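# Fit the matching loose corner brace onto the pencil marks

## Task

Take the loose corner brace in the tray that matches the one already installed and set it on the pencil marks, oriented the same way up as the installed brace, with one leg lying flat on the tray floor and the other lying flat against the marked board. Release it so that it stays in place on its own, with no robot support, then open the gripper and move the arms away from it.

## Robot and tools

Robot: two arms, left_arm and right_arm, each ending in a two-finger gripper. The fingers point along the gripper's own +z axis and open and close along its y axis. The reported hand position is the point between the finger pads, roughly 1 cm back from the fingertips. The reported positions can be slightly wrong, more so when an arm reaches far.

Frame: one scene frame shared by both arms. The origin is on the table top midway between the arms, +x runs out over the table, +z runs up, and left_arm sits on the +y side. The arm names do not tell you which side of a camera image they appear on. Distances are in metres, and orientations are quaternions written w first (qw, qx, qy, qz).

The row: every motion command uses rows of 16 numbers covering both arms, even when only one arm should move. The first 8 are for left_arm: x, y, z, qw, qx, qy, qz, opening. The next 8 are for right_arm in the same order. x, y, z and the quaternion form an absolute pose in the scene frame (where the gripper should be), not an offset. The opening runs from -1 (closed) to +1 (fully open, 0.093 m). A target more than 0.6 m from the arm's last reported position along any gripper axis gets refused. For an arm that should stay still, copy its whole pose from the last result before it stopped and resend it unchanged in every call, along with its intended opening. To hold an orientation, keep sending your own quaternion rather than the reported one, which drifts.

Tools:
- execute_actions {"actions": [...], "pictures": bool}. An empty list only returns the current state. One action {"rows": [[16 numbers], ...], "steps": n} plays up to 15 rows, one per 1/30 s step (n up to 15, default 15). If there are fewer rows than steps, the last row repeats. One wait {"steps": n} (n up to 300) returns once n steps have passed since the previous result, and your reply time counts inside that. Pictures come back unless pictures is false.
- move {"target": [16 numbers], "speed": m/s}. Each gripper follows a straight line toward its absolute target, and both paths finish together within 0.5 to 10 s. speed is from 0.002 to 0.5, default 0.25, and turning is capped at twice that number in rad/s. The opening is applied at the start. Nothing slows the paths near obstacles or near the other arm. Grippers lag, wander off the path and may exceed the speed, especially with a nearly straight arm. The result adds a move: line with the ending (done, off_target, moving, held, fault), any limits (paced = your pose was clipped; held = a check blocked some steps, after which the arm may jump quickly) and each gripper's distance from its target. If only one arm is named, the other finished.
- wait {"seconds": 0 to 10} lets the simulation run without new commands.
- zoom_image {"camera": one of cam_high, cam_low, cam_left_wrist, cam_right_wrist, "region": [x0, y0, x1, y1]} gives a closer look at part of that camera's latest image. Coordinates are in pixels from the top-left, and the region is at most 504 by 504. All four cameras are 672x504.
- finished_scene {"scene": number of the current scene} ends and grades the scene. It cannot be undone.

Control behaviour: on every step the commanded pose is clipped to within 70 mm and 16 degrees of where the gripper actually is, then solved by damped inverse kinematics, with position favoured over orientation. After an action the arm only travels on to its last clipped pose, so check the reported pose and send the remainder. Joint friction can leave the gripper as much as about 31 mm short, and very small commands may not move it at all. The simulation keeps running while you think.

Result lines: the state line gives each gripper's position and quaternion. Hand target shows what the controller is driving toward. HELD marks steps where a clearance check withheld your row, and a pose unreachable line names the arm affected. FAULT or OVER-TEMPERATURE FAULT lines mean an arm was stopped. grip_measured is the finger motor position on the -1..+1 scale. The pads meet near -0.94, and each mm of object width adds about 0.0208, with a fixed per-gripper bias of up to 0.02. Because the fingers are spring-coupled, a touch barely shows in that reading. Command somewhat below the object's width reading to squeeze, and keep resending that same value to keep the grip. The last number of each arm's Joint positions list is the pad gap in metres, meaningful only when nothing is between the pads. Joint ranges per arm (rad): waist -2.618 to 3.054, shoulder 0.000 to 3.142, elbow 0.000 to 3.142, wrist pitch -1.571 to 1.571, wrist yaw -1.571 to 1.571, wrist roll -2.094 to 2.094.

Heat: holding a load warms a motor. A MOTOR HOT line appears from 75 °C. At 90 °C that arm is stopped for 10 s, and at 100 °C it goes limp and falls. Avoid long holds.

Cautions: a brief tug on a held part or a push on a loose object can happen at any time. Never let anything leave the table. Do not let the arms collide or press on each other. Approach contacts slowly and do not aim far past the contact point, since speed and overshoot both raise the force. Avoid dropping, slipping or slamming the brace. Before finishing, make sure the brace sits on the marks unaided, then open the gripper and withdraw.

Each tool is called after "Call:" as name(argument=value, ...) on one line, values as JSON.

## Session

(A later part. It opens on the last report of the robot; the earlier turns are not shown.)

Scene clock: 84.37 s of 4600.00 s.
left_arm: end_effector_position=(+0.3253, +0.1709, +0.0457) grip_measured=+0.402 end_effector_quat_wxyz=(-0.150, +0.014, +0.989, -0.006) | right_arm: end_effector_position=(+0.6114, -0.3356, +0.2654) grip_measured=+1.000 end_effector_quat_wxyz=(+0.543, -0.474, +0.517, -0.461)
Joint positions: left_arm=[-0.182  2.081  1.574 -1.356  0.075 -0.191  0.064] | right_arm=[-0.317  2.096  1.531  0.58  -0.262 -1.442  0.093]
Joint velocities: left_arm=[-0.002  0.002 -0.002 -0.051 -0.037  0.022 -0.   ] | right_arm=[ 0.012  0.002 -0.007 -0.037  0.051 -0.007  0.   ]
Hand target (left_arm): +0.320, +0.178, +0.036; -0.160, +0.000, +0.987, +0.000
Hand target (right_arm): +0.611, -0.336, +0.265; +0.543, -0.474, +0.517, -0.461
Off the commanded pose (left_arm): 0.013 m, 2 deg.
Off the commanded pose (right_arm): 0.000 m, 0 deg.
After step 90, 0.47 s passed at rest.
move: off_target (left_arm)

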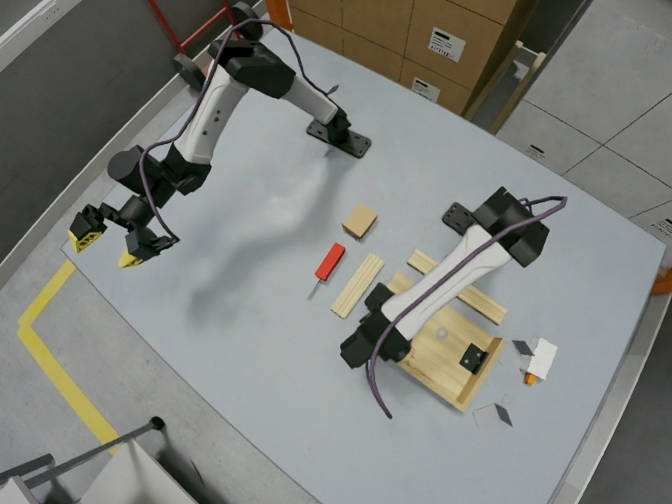

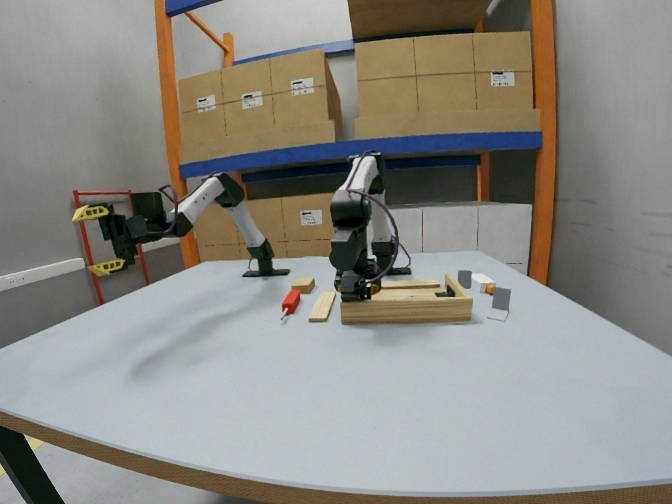

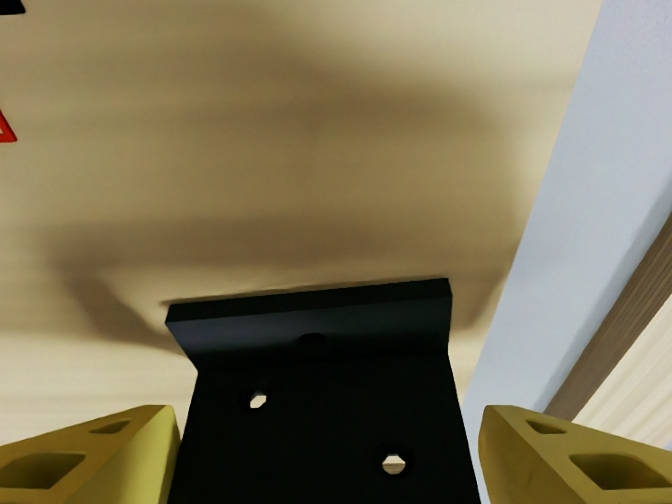

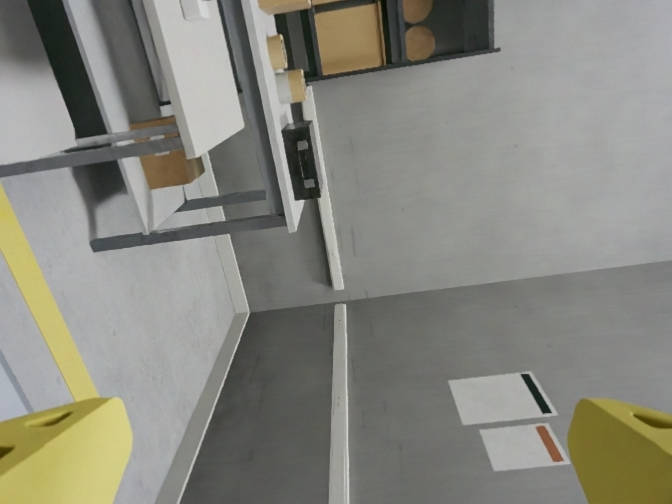

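Pad caught the plate. Grip, then lift.

Call:
move(target=[0.325,0.171,0.045,-0.15,0.014,0.989,-0.006,0.13,0.6114,-0.3356,0.2654,0.543,-0.474,0.517,-0.461,1])

Call:
move(target=[0.325,0.19,0.10,-0.15,0,0.989,0,0.13,0.6114,-0.3356,0.2654,0.543,-0.474,0.517,-0.461,1], speed=0.1)

Call:
move(target=[0.34,0.25,0.10,0.59,0,0.807,0,0.13,0.6114,-0.3356,0.2654,0.543,-0.474,0.517,-0.461,1], speed=0.25)

Scene clock: 89.80 s of 4600.00 s.
left_arm: end_effector_position=(+0.3253, +0.1708, +0.0457) grip_measured=+0.146 end_effector_quat_wxyz=(-0.150, +0.014, +0.989, -0.006) | right_arm: end_effector_position=(+0.6114, -0.3356, +0.2654) grip_measured=+1.000 end_effector_quat_wxyz=(+0.543, -0.474, +0.517, -0.461)
Joint positions: left_arm=[-0.182  2.081  1.574 -1.356  0.076 -0.191  0.052] | right_arm=[-0.317  2.096  1.531  0.58  -0.262 -1.442  0.093]
Joint velocities: left_arm=[-0.007 -0.002 -0.002  0.007 -0.051 -0.066 -0.001] | right_arm=[-0.007 -0.002  0.007 -0.066 -0.066  0.051  0.   ]
Hand target (left_arm): +0.325, +0.171, +0.045; -0.150, +0.014, +0.989, -0.006
Hand target (right_arm): +0.611, -0.336, +0.265; +0.543, -0.474, +0.517, -0.461
Off the commanded pose (left_arm): 0.001 m, 0 deg.
Off the commanded pose (right_arm): 0.000 m, 0 deg.
After step 90, 1.73 s passed at rest.
move: done

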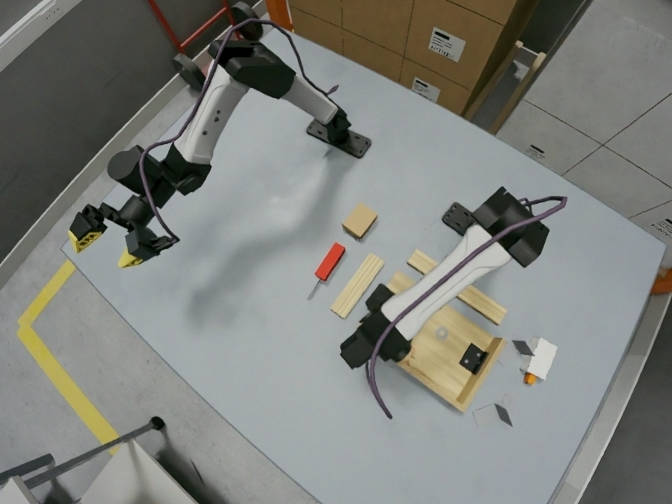

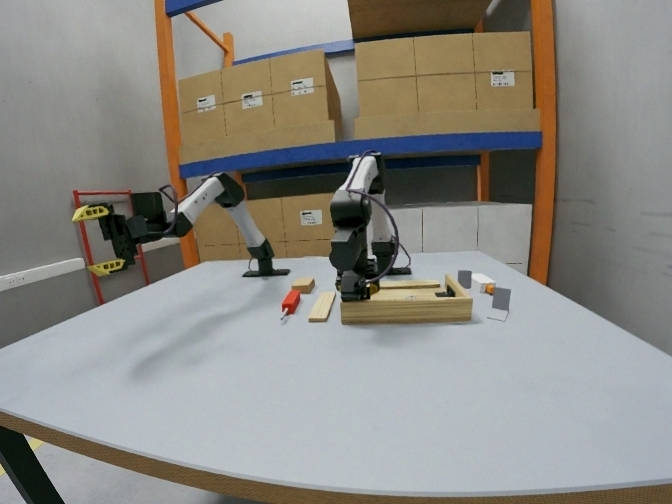

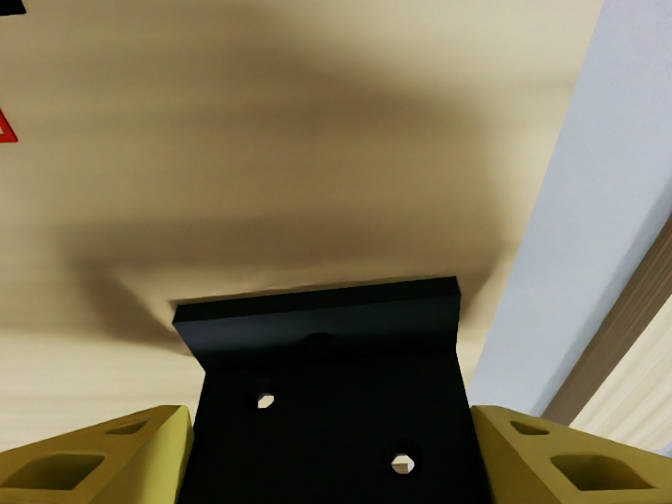

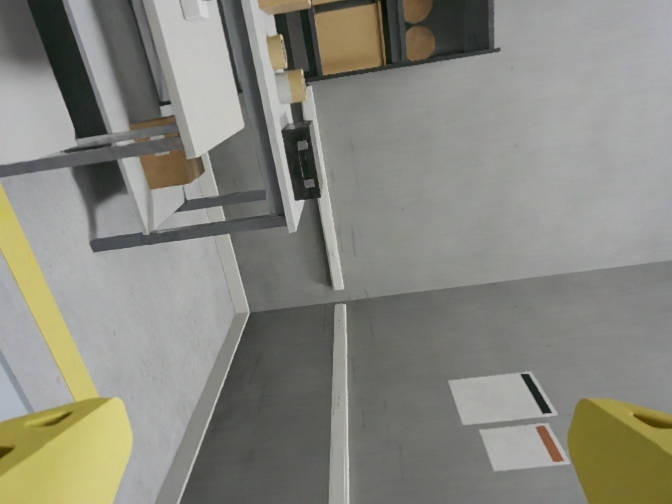

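Scene clock: 90.90 s of 4600.00 s.
left_arm: end_effector_position=(+0.3217, +0.1869, +0.0919) grip_measured=+0.146 end_effector_quat_wxyz=(-0.157, +0.001, +0.988, +0.000) | right_arm: end_effector_position=(+0.6114, -0.3356, +0.2654) grip_measured=+1.000 end_effector_quat_wxyz=(+0.543, -0.474, +0.517, -0.461)
Joint positions: left_arm=[-0.144  2.036  1.689 -1.534  0.058 -0.181  0.052] | right_arm=[-0.317  2.096  1.531  0.58  -0.262 -1.442  0.093]
Joint velocities: left_arm=[ 0.002 -0.002  0.002 -0.022  0.037 -0.051  0.   ] | right_arm=[ 0.007  0.007 -0.007 -0.007 -0.051  0.037  0.   ]
Hand target (left_arm): +0.324, +0.190, +0.100; -0.150, -0.000, +0.989, +0.001
Hand target (right_arm): +0.611, -0.336, +0.265; +0.543, -0.474, +0.517, -0.461
Off the commanded pose (left_arm): 0.009 m, 1 deg.
Off the commanded pose (right_arm): 0.000 m, 0 deg.
move: done

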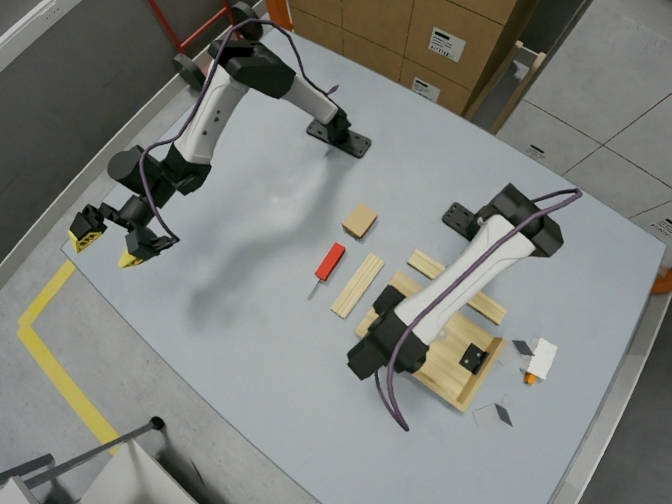

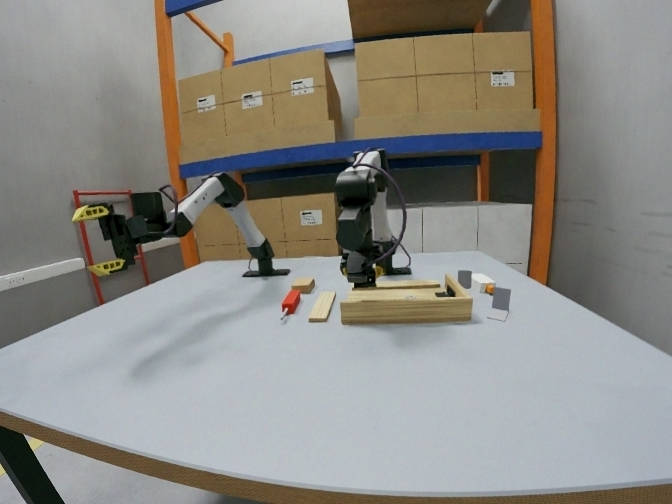

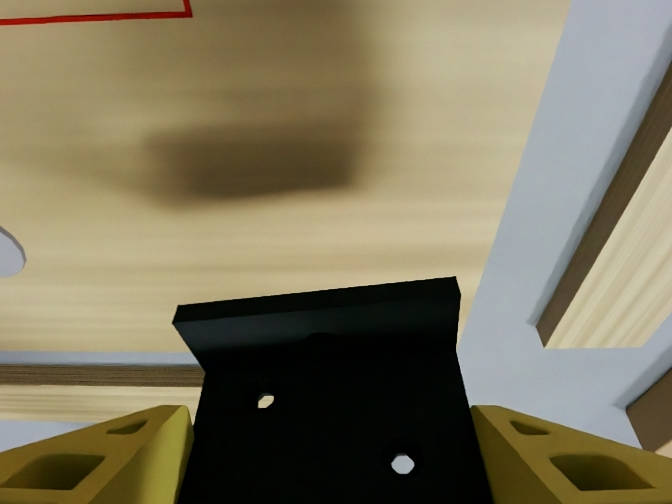

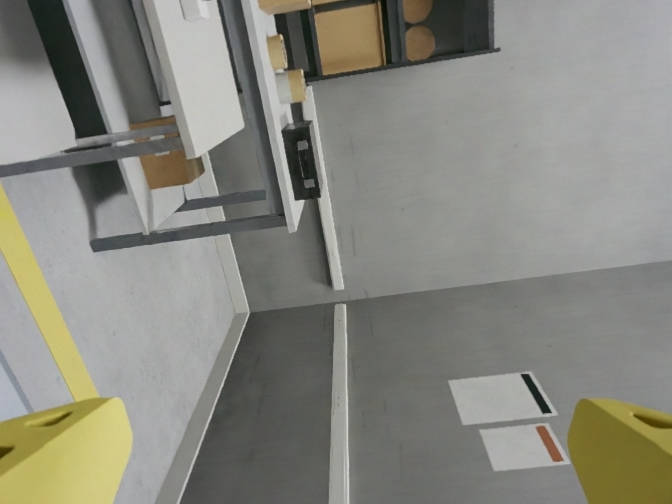

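Scene clock: 94.87 s of 4600.00 s.
left_arm: end_effector_position=(+0.3426, +0.2482, +0.1170) grip_measured=+0.146 end_effector_quat_wxyz=(+0.598, +0.003, +0.801, -0.013) | right_arm: end_effector_position=(+0.6114, -0.3356, +0.2654) grip_measured=+1.000 end_effector_quat_wxyz=(+0.543, -0.474, +0.517, -0.461)
Joint positions: left_arm=[ 0.022  1.125  0.168  0.669 -0.001 -0.019  0.052] | right_arm=[-0.317  2.096  1.531  0.58  -0.262 -1.442  0.093]
Joint velocities: left_arm=[-0.012 -0.022 -0.007 -0.007  0.066  0.022 -0.   ] | right_arm=[-0.012  0.007  0.012  0.037 -0.007  0.022  0.   ]
Hand target (left_arm): +0.339, +0.251, +0.107; +0.590, +0.002, +0.807, -0.011
Hand target (right_arm): +0.611, -0.336, +0.265; +0.543, -0.474, +0.517, -0.461
Off the commanded pose (left_arm): 0.017 m, 2 deg.
Off the commanded pose (right_arm): 0.000 m, 0 deg.
move: off_target (left_arm)

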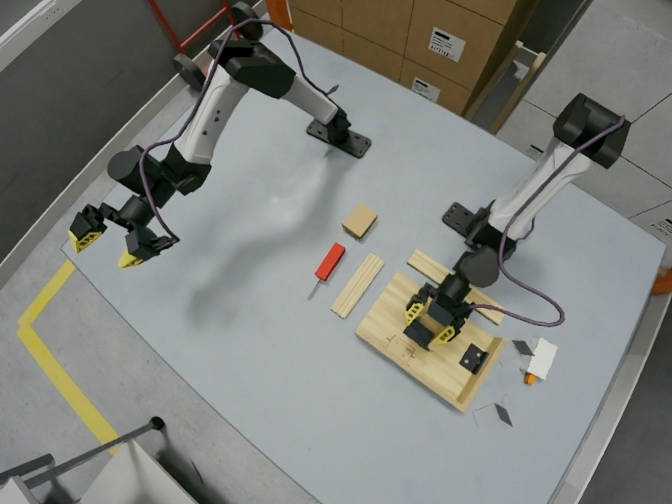

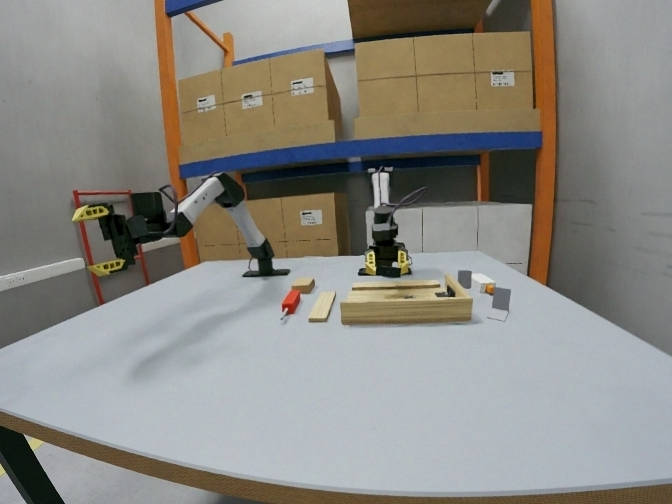

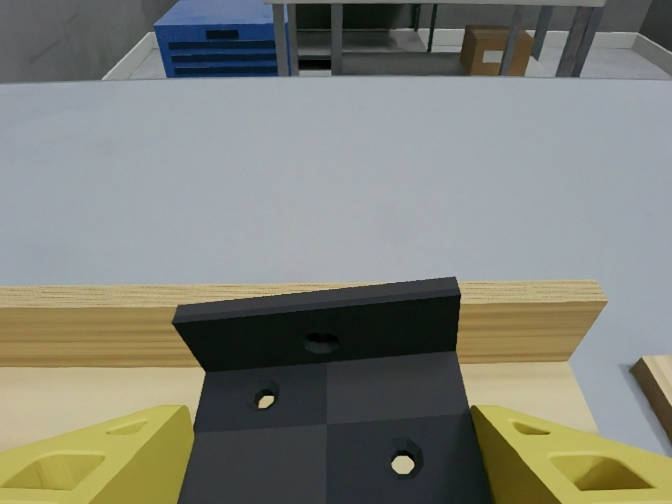

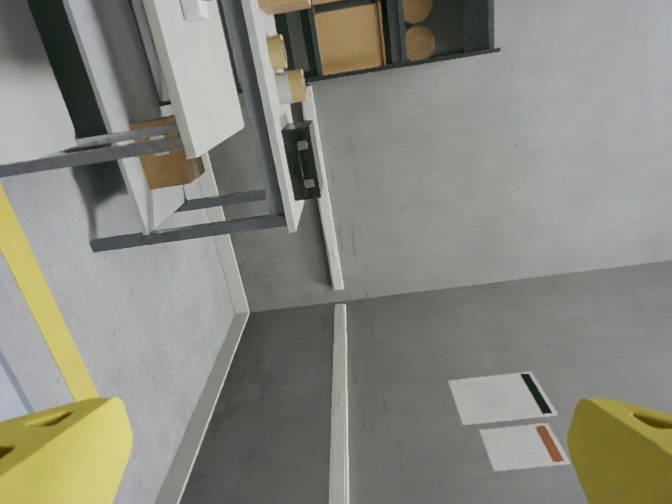

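Call:
move(target=[0.35,0.243,0.055,0.55,0,0.835,0,0.13,0.6114,-0.3356,0.2654,0.543,-0.474,0.517,-0.461,1], speed=0.08)

Call:
zoom_image(camera="cam_high", region=[340, 250, 520, 410])

Scene clock: 101.33 s of 4600.00 s.
left_arm: end_effector_position=(+0.3547, +0.2452, +0.0591) grip_measured=+0.146 end_effector_quat_wxyz=(+0.554, -0.002, +0.833, +0.001) | right_arm: end_effector_position=(+0.6114, -0.3356, +0.2654) grip_measured=+1.000 end_effector_quat_wxyz=(+0.543, -0.474, +0.517, -0.461)
Joint positions: left_arm=[-0.019  1.501  0.168  0.936 -0.067 -0.028  0.052] | right_arm=[-0.317  2.096  1.531  0.58  -0.262 -1.442  0.093]
Joint velocities: left_arm=[ 0.007 -0.002  0.017  0.007 -0.051  0.037  0.   ] | right_arm=[-0.002 -0.017 -0.007 -0.022  0.022  0.007  0.   ]
Hand target (left_arm): +0.352, +0.243, +0.054; +0.550, -0.001, +0.835, -0.000
Hand target (right_arm): +0.611, -0.336, +0.265; +0.543, -0.474, +0.517, -0.461
Off the commanded pose (left_arm): 0.007 m, 1 deg.
Off the commanded pose (right_arm): 0.000 m, 0 deg.
After step 90, 2.07 s passed at rest.
move: done

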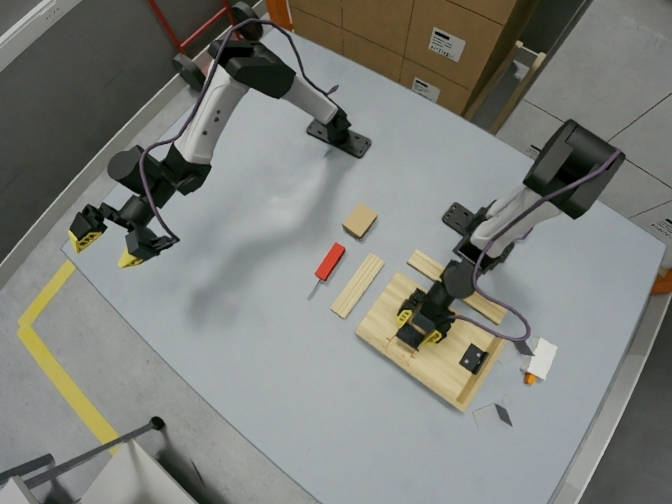

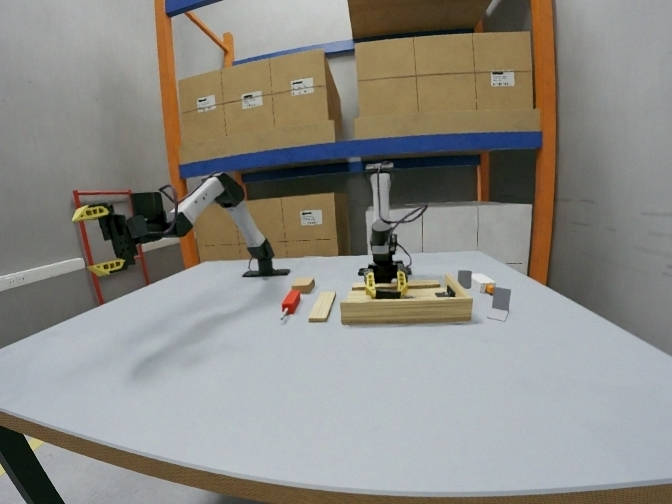

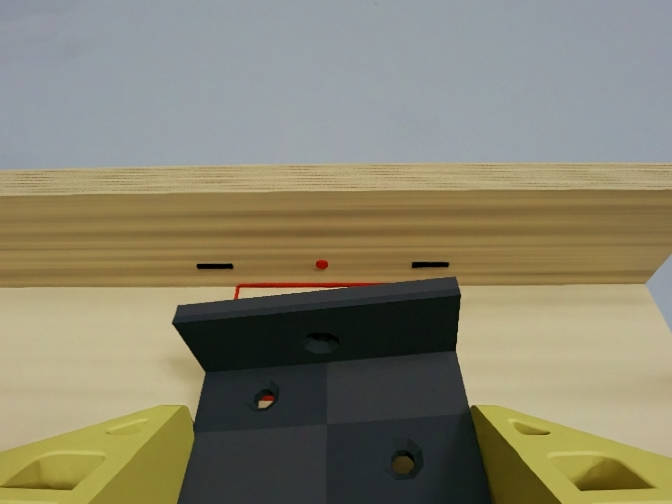

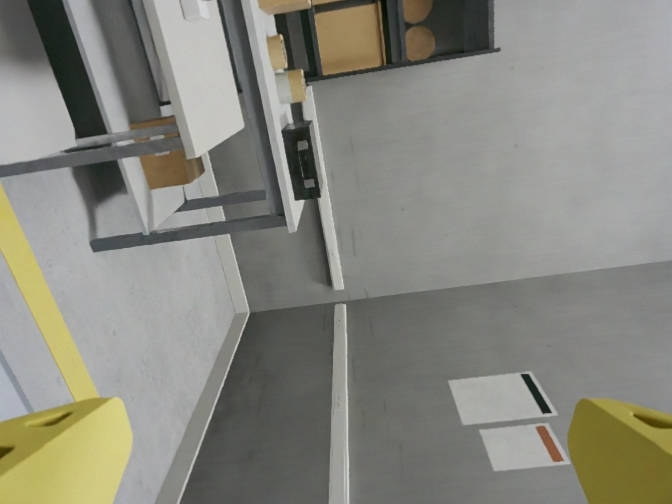

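Region (340, 250, 520, 410) of cam_high's 672x504 image, scaled by 2.800, with more detail than that image has.

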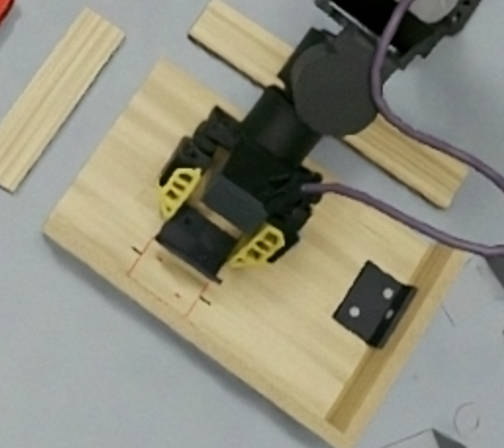

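Call:
move(target=[0.385,0.25,0.036,0.55,0.019,0.835,0.029,0.13,0.6114,-0.3356,0.2654,0.543,-0.474,0.517,-0.461,1], speed=0.04)

Scene clock: 106.27 s of 4600.00 s.
left_arm: end_effector_position=(+0.3791, +0.2443, +0.0363) grip_measured=+0.146 end_effector_quat_wxyz=(+0.549, +0.022, +0.835, +0.020) | right_arm: end_effector_position=(+0.6114, -0.3356, +0.2654) grip_measured=+1.000 end_effector_quat_wxyz=(+0.543, -0.474, +0.517, -0.461)
Joint positions: left_arm=[-0.019  1.752  0.245  1.098 -0.072  0.032  0.052] | right_arm=[-0.317  2.096  1.531  0.58  -0.262 -1.442  0.093]
Joint velocities: left_arm=[ 0.017  0.012  0.017  0.051 -0.051 -0.051  0.   ] | right_arm=[ 0.007  0.012 -0.022  0.007 -0.007 -0.007  0.   ]
Hand target (left_arm): +0.385, +0.250, +0.036; +0.550, +0.019, +0.835, +0.029
Hand target (right_arm): +0.611, -0.336, +0.265; +0.543, -0.474, +0.517, -0.461
Off the commanded pose (left_arm): 0.008 m, 1 deg.
Off the commanded pose (right_arm): 0.000 m, 0 deg.
After step 90, 0.70 s passed at rest.
move: done

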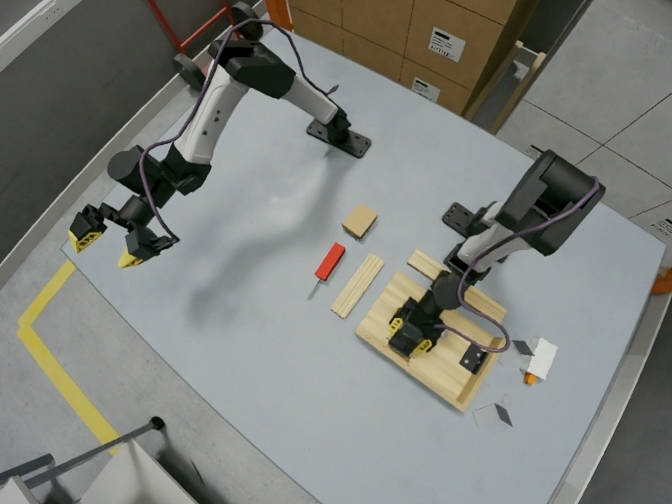

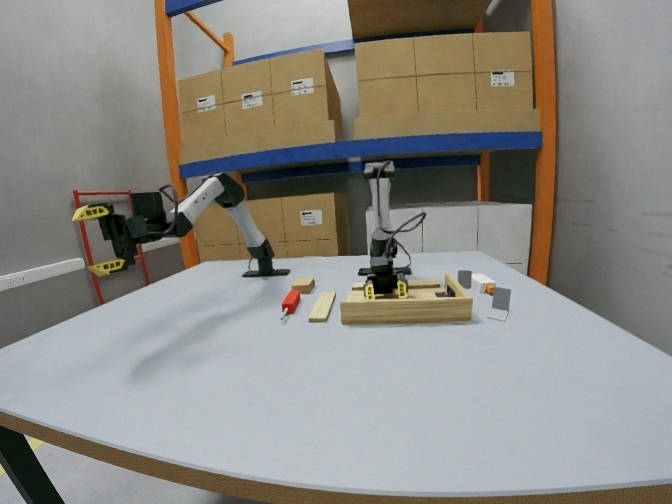

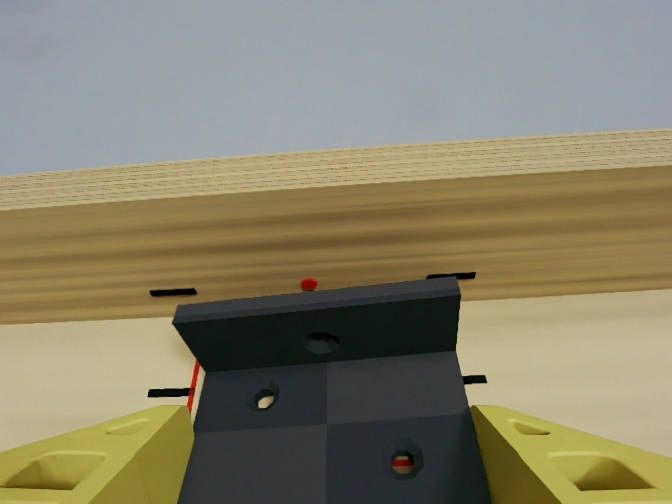

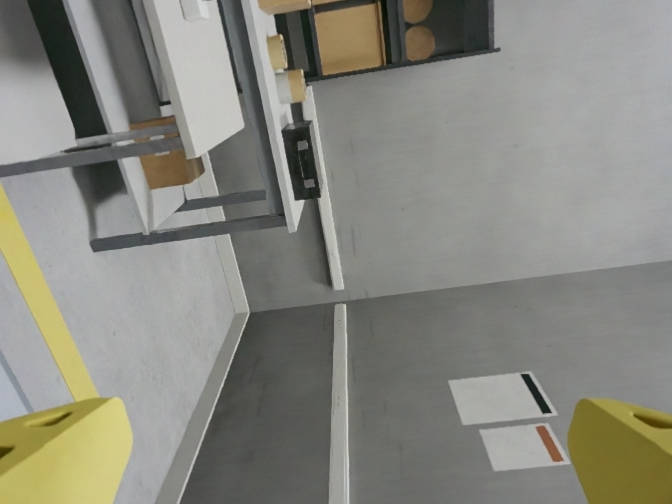

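Call:
move(target=[0.398,0.257,0.034,0.55,0.022,0.835,0.031,0.13,0.6114,-0.3356,0.2654,0.543,-0.474,0.517,-0.461,1], speed=0.02)

Scene clock: 114.73 s of 4600.00 s.
left_arm: end_effector_position=(+0.3917, +0.2517, +0.0370) grip_measured=+0.146 end_effector_quat_wxyz=(+0.552, +0.023, +0.833, +0.023) | right_arm: end_effector_position=(+0.6114, -0.3356, +0.2654) grip_measured=+1.000 end_effector_quat_wxyz=(+0.543, -0.474, +0.517, -0.461)
Joint positions: left_arm=[ 0.016  1.788  0.29   1.099 -0.042  0.051  0.052] | right_arm=[-0.317  2.096  1.531  0.58  -0.262 -1.442  0.093]
Joint velocities: left_arm=[-0.017 -0.007 -0.002  0.007 -0.081 -0.037  0.   ] | right_arm=[-0.012 -0.007  0.002 -0.037  0.022  0.022  0.   ]
Hand target (left_arm): +0.398, +0.257, +0.034; +0.550, +0.022, +0.834, +0.032
Hand target (right_arm): +0.611, -0.336, +0.265; +0.543, -0.474, +0.517, -0.461
Off the commanded pose (left_arm): 0.009 m, 1 deg.
Off the commanded pose (right_arm): 0.000 m, 0 deg.
After step 90, 4.10 s passed at rest.
move: done

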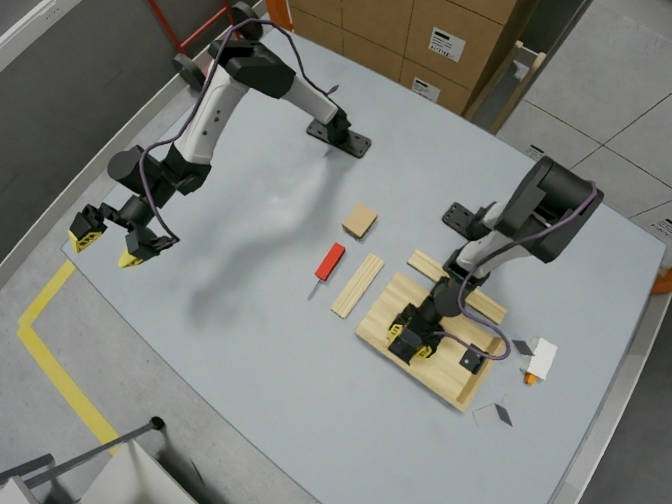

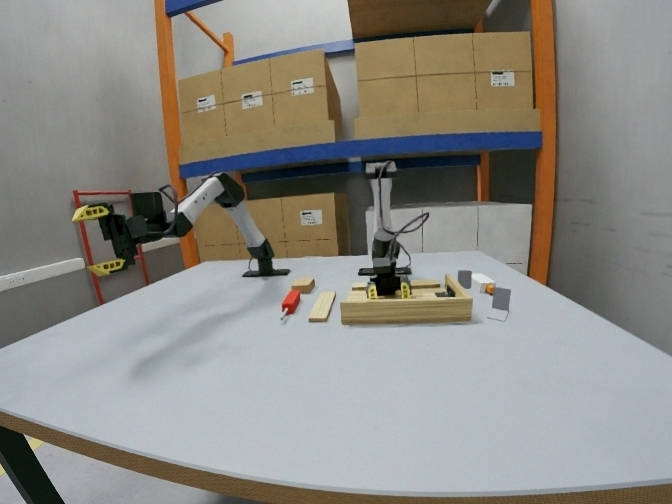

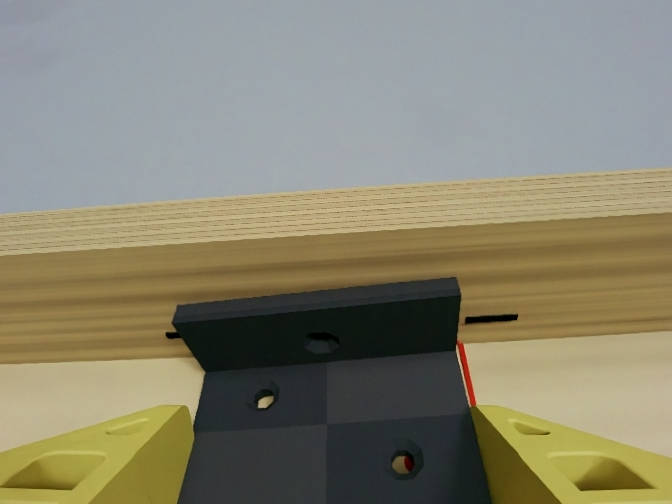

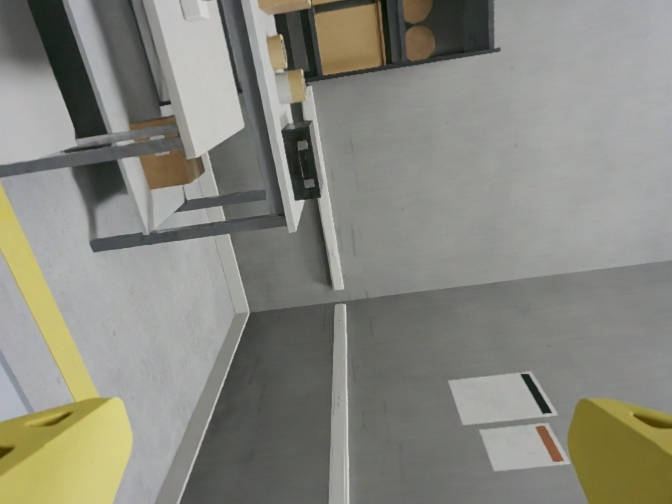

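Overshot ~3 mm in y.

Call:
move(target=[0.4,0.243,0.026,0.55,0.022,0.835,0.028,0.13,0.6114,-0.3356,0.2654,0.543,-0.474,0.517,-0.461,1], speed=0.015)

Scene clock: 118.57 s of 4600.00 s.
left_arm: end_effector_position=(+0.3947, +0.2505, +0.0368) grip_measured=+0.146 end_effector_quat_wxyz=(+0.564, +0.007, +0.825, +0.029) | right_arm: end_effector_position=(+0.6114, -0.3356, +0.2654) grip_measured=+1.000 end_effector_quat_wxyz=(+0.543, -0.474, +0.517, -0.461)
Joint positions: left_arm=[-0.01   1.838  0.29   1.176 -0.094  0.023  0.052] | right_arm=[-0.317  2.096  1.531  0.58  -0.262 -1.442  0.093]
Joint velocities: left_arm=[-0.012  0.007  0.002  0.051 -0.066  0.022  0.001] | right_arm=[ 0.007  0.002 -0.007 -0.051 -0.007  0.051  0.   ]
Hand target (left_arm): +0.399, +0.243, +0.026; +0.550, +0.022, +0.834, +0.027
Hand target (right_arm): +0.611, -0.336, +0.265; +0.543, -0.474, +0.517, -0.461
Off the commanded pose (left_arm): 0.014 m, 3 deg.
Off the commanded pose (right_arm): 0.000 m, 0 deg.
move: off_target (left_arm)

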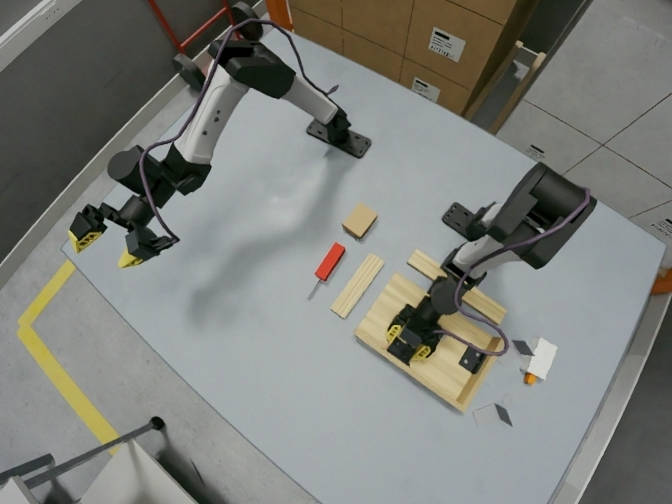

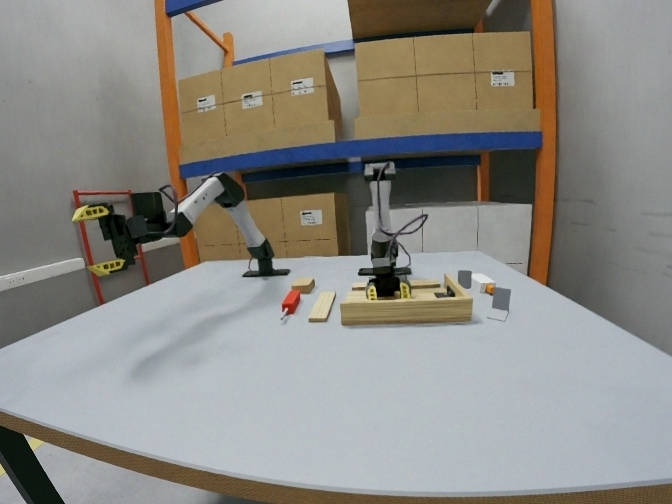

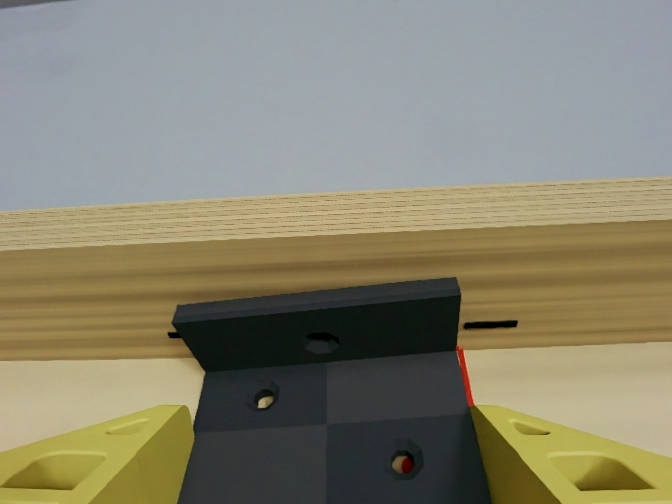

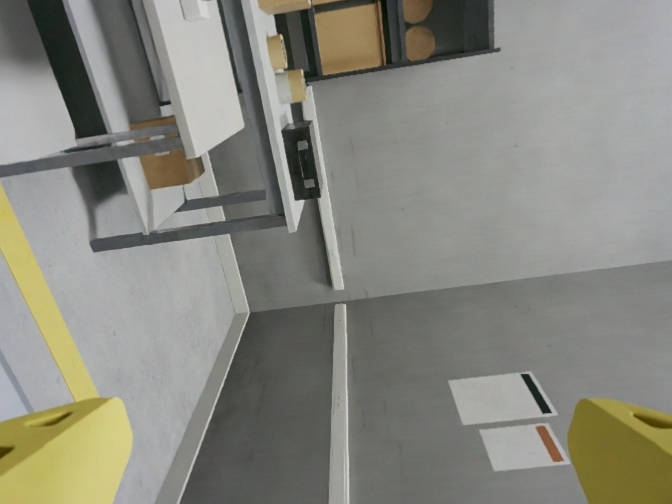

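Call:
move(target=[0.394,0.242,0.041,0.555,0.022,0.831,0.028,0.13,0.6114,-0.3356,0.2654,0.543,-0.474,0.517,-0.461,1], speed=0.015)

Scene clock: 125.90 s of 4600.00 s.
left_arm: end_effector_position=(+0.3915, +0.2459, +0.0371) grip_measured=+0.146 end_effector_quat_wxyz=(+0.553, +0.015, +0.832, +0.027) | right_arm: end_effector_position=(+0.6114, -0.3356, +0.2654) grip_measured=+1.000 end_effector_quat_wxyz=(+0.543, -0.474, +0.517, -0.461)
Joint positions: left_arm=[-0.023  1.791  0.29   1.103 -0.095  0.027  0.052] | right_arm=[-0.317  2.096  1.531  0.58  -0.262 -1.442  0.093]
Joint velocities: left_arm=[ 0.007 -0.002 -0.002 -0.007 -0.051 -0.051 -0.   ] | right_arm=[-0.007  0.002  0.007  0.007 -0.066  0.022  0.   ]
Hand target (left_arm): +0.394, +0.242, +0.041; +0.555, +0.022, +0.831, +0.028
Hand target (right_arm): +0.611, -0.336, +0.265; +0.543, -0.474, +0.517, -0.461
Off the commanded pose (left_arm): 0.006 m, 1 deg.
Off the commanded pose (right_arm): 0.000 m, 0 deg.
After step 90, 2.87 s passed at rest.
move: done

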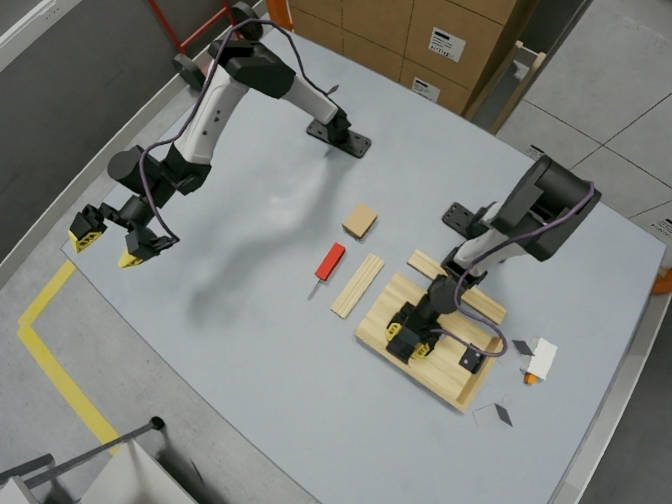

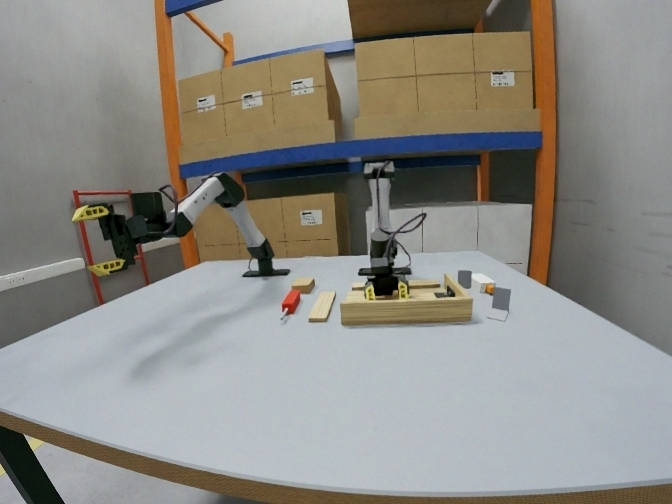

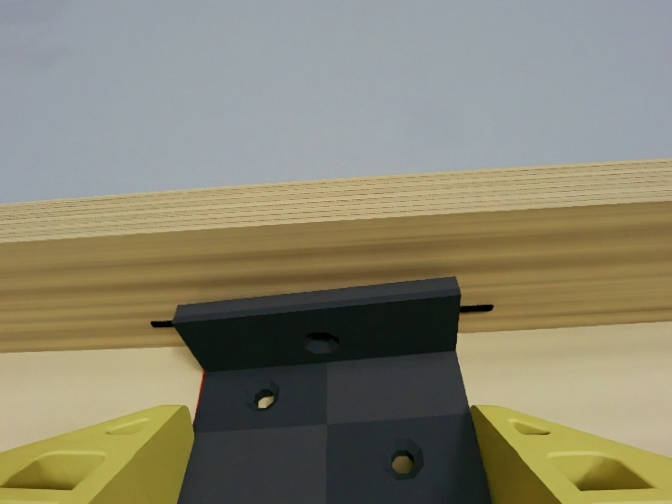

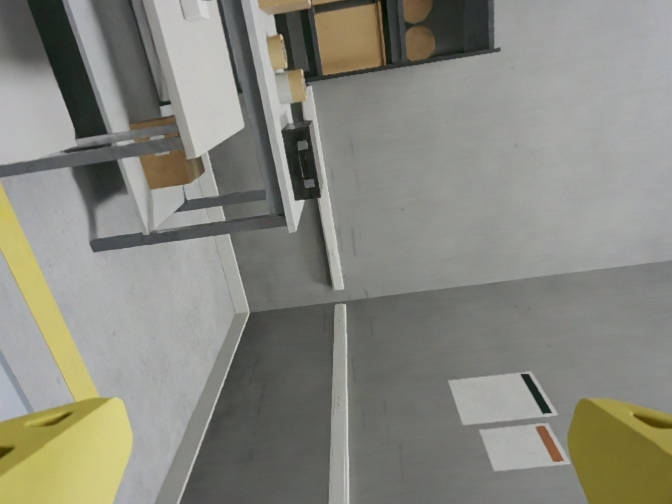

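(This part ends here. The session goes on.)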